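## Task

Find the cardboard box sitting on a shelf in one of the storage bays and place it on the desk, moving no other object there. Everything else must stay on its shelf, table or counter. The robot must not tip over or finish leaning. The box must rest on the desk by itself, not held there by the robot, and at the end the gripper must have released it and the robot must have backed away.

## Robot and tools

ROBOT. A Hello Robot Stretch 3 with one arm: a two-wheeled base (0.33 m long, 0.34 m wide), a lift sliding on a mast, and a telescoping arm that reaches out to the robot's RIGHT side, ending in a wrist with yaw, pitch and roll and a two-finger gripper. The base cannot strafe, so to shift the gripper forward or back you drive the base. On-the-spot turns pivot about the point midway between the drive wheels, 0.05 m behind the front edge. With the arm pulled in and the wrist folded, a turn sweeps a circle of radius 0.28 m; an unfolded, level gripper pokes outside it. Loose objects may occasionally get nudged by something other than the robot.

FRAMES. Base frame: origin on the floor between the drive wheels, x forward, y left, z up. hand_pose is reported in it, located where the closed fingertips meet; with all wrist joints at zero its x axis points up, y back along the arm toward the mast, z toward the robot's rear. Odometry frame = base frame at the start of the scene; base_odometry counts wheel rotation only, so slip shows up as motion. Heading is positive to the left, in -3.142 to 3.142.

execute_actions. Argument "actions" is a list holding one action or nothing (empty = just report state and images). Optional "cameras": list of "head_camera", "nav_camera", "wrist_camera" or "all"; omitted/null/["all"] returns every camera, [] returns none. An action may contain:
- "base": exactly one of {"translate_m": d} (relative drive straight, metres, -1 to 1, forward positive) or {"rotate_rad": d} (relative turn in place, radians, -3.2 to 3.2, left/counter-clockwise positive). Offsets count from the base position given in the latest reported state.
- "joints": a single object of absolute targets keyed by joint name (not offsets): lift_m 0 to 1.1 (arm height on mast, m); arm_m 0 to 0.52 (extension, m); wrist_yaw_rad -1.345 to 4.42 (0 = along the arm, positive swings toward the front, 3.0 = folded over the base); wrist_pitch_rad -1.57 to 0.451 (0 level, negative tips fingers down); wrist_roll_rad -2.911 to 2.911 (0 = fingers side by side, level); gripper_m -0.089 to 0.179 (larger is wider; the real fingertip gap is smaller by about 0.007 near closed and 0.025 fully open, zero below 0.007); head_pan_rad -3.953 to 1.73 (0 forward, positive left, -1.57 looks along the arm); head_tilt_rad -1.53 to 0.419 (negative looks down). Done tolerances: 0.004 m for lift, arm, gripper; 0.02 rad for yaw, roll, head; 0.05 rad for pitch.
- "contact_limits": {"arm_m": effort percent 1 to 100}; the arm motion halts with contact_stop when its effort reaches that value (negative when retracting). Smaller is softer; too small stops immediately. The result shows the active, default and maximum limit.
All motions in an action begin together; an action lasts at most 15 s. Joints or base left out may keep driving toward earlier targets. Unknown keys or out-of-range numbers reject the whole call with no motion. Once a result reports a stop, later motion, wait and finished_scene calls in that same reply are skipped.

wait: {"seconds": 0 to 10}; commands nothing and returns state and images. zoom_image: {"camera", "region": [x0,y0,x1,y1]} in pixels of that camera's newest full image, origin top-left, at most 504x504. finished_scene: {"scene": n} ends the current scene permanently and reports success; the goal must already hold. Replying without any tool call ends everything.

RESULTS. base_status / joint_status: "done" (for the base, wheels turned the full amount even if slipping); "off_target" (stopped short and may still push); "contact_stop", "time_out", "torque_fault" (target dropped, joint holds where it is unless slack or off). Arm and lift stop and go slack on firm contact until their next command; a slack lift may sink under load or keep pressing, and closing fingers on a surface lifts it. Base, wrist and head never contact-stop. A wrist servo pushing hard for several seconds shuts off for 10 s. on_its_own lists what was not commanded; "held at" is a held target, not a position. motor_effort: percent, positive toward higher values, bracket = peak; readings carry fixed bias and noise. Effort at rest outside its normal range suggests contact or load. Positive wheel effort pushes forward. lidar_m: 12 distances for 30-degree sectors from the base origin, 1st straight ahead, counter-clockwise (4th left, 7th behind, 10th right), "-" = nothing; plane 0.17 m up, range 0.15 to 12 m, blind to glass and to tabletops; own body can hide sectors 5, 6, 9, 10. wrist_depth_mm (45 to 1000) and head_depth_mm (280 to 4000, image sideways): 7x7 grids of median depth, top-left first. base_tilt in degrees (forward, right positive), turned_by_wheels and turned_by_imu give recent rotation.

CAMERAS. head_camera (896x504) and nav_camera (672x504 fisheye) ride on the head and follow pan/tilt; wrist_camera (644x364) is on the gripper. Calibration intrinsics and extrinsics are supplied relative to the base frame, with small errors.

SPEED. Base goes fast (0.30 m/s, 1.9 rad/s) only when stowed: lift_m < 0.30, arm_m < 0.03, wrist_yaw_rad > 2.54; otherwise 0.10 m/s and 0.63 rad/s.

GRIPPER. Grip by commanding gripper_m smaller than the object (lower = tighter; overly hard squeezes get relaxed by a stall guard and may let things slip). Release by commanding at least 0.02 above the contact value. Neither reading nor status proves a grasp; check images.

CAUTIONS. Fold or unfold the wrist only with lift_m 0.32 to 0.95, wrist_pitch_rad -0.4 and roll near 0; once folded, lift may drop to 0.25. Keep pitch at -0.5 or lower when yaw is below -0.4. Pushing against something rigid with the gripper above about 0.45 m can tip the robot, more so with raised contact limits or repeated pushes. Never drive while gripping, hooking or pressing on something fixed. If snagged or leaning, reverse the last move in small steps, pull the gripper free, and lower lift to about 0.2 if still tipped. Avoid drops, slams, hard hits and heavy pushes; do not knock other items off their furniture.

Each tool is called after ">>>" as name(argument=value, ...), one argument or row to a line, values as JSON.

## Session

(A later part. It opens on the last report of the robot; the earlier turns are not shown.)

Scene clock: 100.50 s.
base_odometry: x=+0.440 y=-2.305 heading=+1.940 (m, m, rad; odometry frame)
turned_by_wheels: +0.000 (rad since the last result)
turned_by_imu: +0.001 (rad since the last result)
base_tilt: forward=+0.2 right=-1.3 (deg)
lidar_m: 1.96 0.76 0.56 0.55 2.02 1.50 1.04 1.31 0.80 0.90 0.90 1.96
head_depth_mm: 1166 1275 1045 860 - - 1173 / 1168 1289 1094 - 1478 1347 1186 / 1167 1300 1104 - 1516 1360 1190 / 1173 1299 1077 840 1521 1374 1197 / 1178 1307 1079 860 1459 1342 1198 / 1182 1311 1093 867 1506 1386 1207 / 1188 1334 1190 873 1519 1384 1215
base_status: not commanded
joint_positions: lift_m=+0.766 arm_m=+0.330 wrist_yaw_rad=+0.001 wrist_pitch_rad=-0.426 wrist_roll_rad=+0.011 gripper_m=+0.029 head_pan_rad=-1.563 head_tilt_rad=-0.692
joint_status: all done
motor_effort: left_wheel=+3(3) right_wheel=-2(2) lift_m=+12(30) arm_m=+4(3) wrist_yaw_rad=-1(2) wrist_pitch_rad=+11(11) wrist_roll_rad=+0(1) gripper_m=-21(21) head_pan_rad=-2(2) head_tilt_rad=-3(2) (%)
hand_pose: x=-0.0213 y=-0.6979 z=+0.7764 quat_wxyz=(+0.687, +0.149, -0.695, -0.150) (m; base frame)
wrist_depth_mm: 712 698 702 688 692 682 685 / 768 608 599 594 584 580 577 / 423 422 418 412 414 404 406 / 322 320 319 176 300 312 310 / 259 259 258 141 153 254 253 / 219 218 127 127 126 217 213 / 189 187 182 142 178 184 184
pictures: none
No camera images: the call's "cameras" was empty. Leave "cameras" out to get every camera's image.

>>> execute_actions(
  actions=[
    {"joints":{"lift_m":0.737}},
  ],
  cameras=[],
)

>>> execute_actions(
  actions=[
    {"joints":{"gripper_m":0.13}},
  ],
  cameras=[],
)

>>> execute_actions(
  actions=[
    {"joints":{"arm_m":0.08,"lift_m":0.76}},
  ],
  cameras=["wrist_camera"],
)

Scene clock: 104.50 s.
base_odometry: x=+0.440 y=-2.305 heading=+1.940 (m, m, rad; odometry frame)
turned_by_wheels: +0.000 (rad since the last result)
turned_by_imu: +0.001 (rad since the last result)
base_tilt: forward=+0.2 right=-1.2 (deg)
lidar_m: 1.96 0.76 0.56 0.55 2.02 1.49 1.04 1.31 0.80 0.89 0.90 1.96
head_depth_mm: 1168 1270 1046 862 - - 1163 / 1169 1289 1056 - 1521 1353 1183 / 1175 1301 1066 - 1549 1358 1191 / 1174 1299 1074 850 1524 1366 1196 / 1179 1302 1081 862 1461 1346 1200 / 1184 1308 1095 865 1508 1387 1205 / 1187 1331 1192 871 1511 1381 1217
base_status: not commanded
joint_positions: lift_m=+0.738 arm_m=+0.330 wrist_yaw_rad=+0.001 wrist_pitch_rad=-0.426 wrist_roll_rad=+0.011 gripper_m=+0.029 head_pan_rad=-1.563 head_tilt_rad=-0.692
joint_status: all done
motor_effort: left_wheel=+3(3) right_wheel=-2(2) lift_m=+12(14) arm_m=+4(4) wrist_yaw_rad=-1(1) wrist_pitch_rad=+10(11) wrist_roll_rad=+0(0) gripper_m=-21(20) head_pan_rad=-2(2) head_tilt_rad=-2(2) (%)
hand_pose: x=-0.0213 y=-0.6979 z=+0.7484 quat_wxyz=(+0.687, +0.149, -0.695, -0.150) (m; base frame)
wrist_depth_mm: 707 694 688 691 692 687 676 / 742 510 505 499 492 491 485 / 353 354 352 347 346 342 341 / 271 270 270 175 254 264 260 / 219 217 217 141 152 213 212 / 184 183 127 127 126 183 179 / 158 157 153 143 150 155 155
pictures: none
No camera images: the call's "cameras" was empty. Leave "cameras" out to get every camera's image.

Scene clock: 106.00 s.
base_odometry: x=+0.440 y=-2.305 heading=+1.940 (m, m, rad; odometry frame)
turned_by_wheels: +0.000 (rad since the last result)
turned_by_imu: +0.000 (rad since the last result)
base_tilt: forward=+0.1 right=-1.3 (deg)
lidar_m: 1.96 0.76 0.56 0.56 2.01 1.49 1.05 1.31 0.80 0.90 0.90 1.96
head_depth_mm: 1166 1272 1044 860 - - 1164 / 1168 1287 1055 - 1506 1354 1183 / 1173 1294 1067 - 1550 1359 1190 / 1173 1299 1076 852 1528 1369 1194 / 1178 1306 1085 861 1461 1345 1202 / 1181 1308 1095 865 1509 1385 1209 / 1187 1331 1196 870 1515 1395 1213
base_status: not commanded
joint_positions: lift_m=+0.738 arm_m=+0.330 wrist_yaw_rad=+0.001 wrist_pitch_rad=-0.422 wrist_roll_rad=+0.011 gripper_m=+0.130 head_pan_rad=-1.563 head_tilt_rad=-0.692
joint_status: all done
motor_effort: left_wheel=+3(3) right_wheel=-1(2) lift_m=+12(12) arm_m=+4(5) wrist_yaw_rad=-1(1) wrist_pitch_rad=+9(11) wrist_roll_rad=+1(1) gripper_m=+0(86) head_pan_rad=-2(2) head_tilt_rad=-3(3) (%)
hand_pose: x=-0.0213 y=-0.6985 z=+0.7495 quat_wxyz=(+0.688, +0.148, -0.695, -0.149) (m; base frame)
wrist_depth_mm: 702 708 688 695 692 690 684 / 742 524 518 508 507 500 497 / 363 359 355 356 351 349 342 / 274 274 270 178 256 267 265 / 222 228 219 144 207 224 213 / 185 - 178 128 170 - 181 / 163 154 158 143 149 152 156
pictures: none
No camera images: the call's "cameras" was empty. Leave "cameras" out to get every camera's image.

Scene clock: 109.07 s.
base_odometry: x=+0.440 y=-2.305 heading=+1.940 (m, m, rad; odometry frame)
turned_by_wheels: +0.000 (rad since the last result)
turned_by_imu: +0.000 (rad since the last result)
base_tilt: forward=+0.2 right=-1.3 (deg)
lidar_m: 1.96 0.76 0.56 0.55 2.01 1.50 1.04 1.31 0.80 0.89 0.90 1.96
head_depth_mm: 1165 1273 1040 839 1361 - - / 1172 1287 1055 840 1262 - 1143 / 1167 1294 1066 825 759 - 1150 / 1173 1302 1074 834 1486 1361 1194 / 1176 1307 1082 858 1460 1344 1203 / 1187 1306 1090 865 1503 1385 1203 / 1187 1339 1188 876 1524 1386 1206
base_status: not commanded
joint_positions: lift_m=+0.759 arm_m=+0.080 wrist_yaw_rad=+0.001 wrist_pitch_rad=-0.420 wrist_roll_rad=+0.011 gripper_m=+0.130 head_pan_rad=-1.563 head_tilt_rad=-0.692
joint_status: all done
motor_effort: left_wheel=+3(3) right_wheel=-1(2) lift_m=+38(43) arm_m=-3(3) wrist_yaw_rad=-1(1) wrist_pitch_rad=+8(9) wrist_roll_rad=+0(0) gripper_m=+0(0) head_pan_rad=-2(3) head_tilt_rad=-2(2) (%)
hand_pose: x=-0.0213 y=-0.4495 z=+0.7715 quat_wxyz=(+0.688, +0.147, -0.695, -0.148) (m; base frame)
wrist_depth_mm: 919 927 905 883 882 881 876 / - 609 599 597 588 581 574 / 425 417 408 364 404 406 400 / 318 315 314 313 311 310 308 / 266 265 264 267 266 267 267 / - - - - - - - / 954 899 908 903 920 864 919
pictures: wrist_camera
camera_calibration (this result's frames):
wrist_camera: T_world_to_cam=[[-0.999475, -0.00815456, -0.0313435, 0.00498939], [0.0217004, 0.549795, -0.835018, 0.923827], [0.0240417, -0.83526, -0.54933, 0.213396], [0, 0, 0, 1]] pos_world=[-0.020191, -0.329634, 0.888793]
Images, in order (width x height): wrist_camera 644x364.

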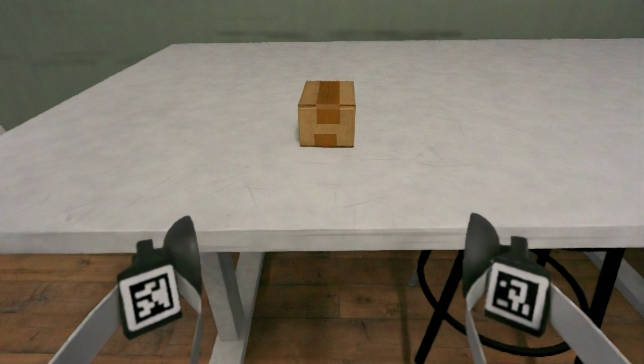

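>>> finished_scene(
  scene=2,
)

The scene is finished: the task was done.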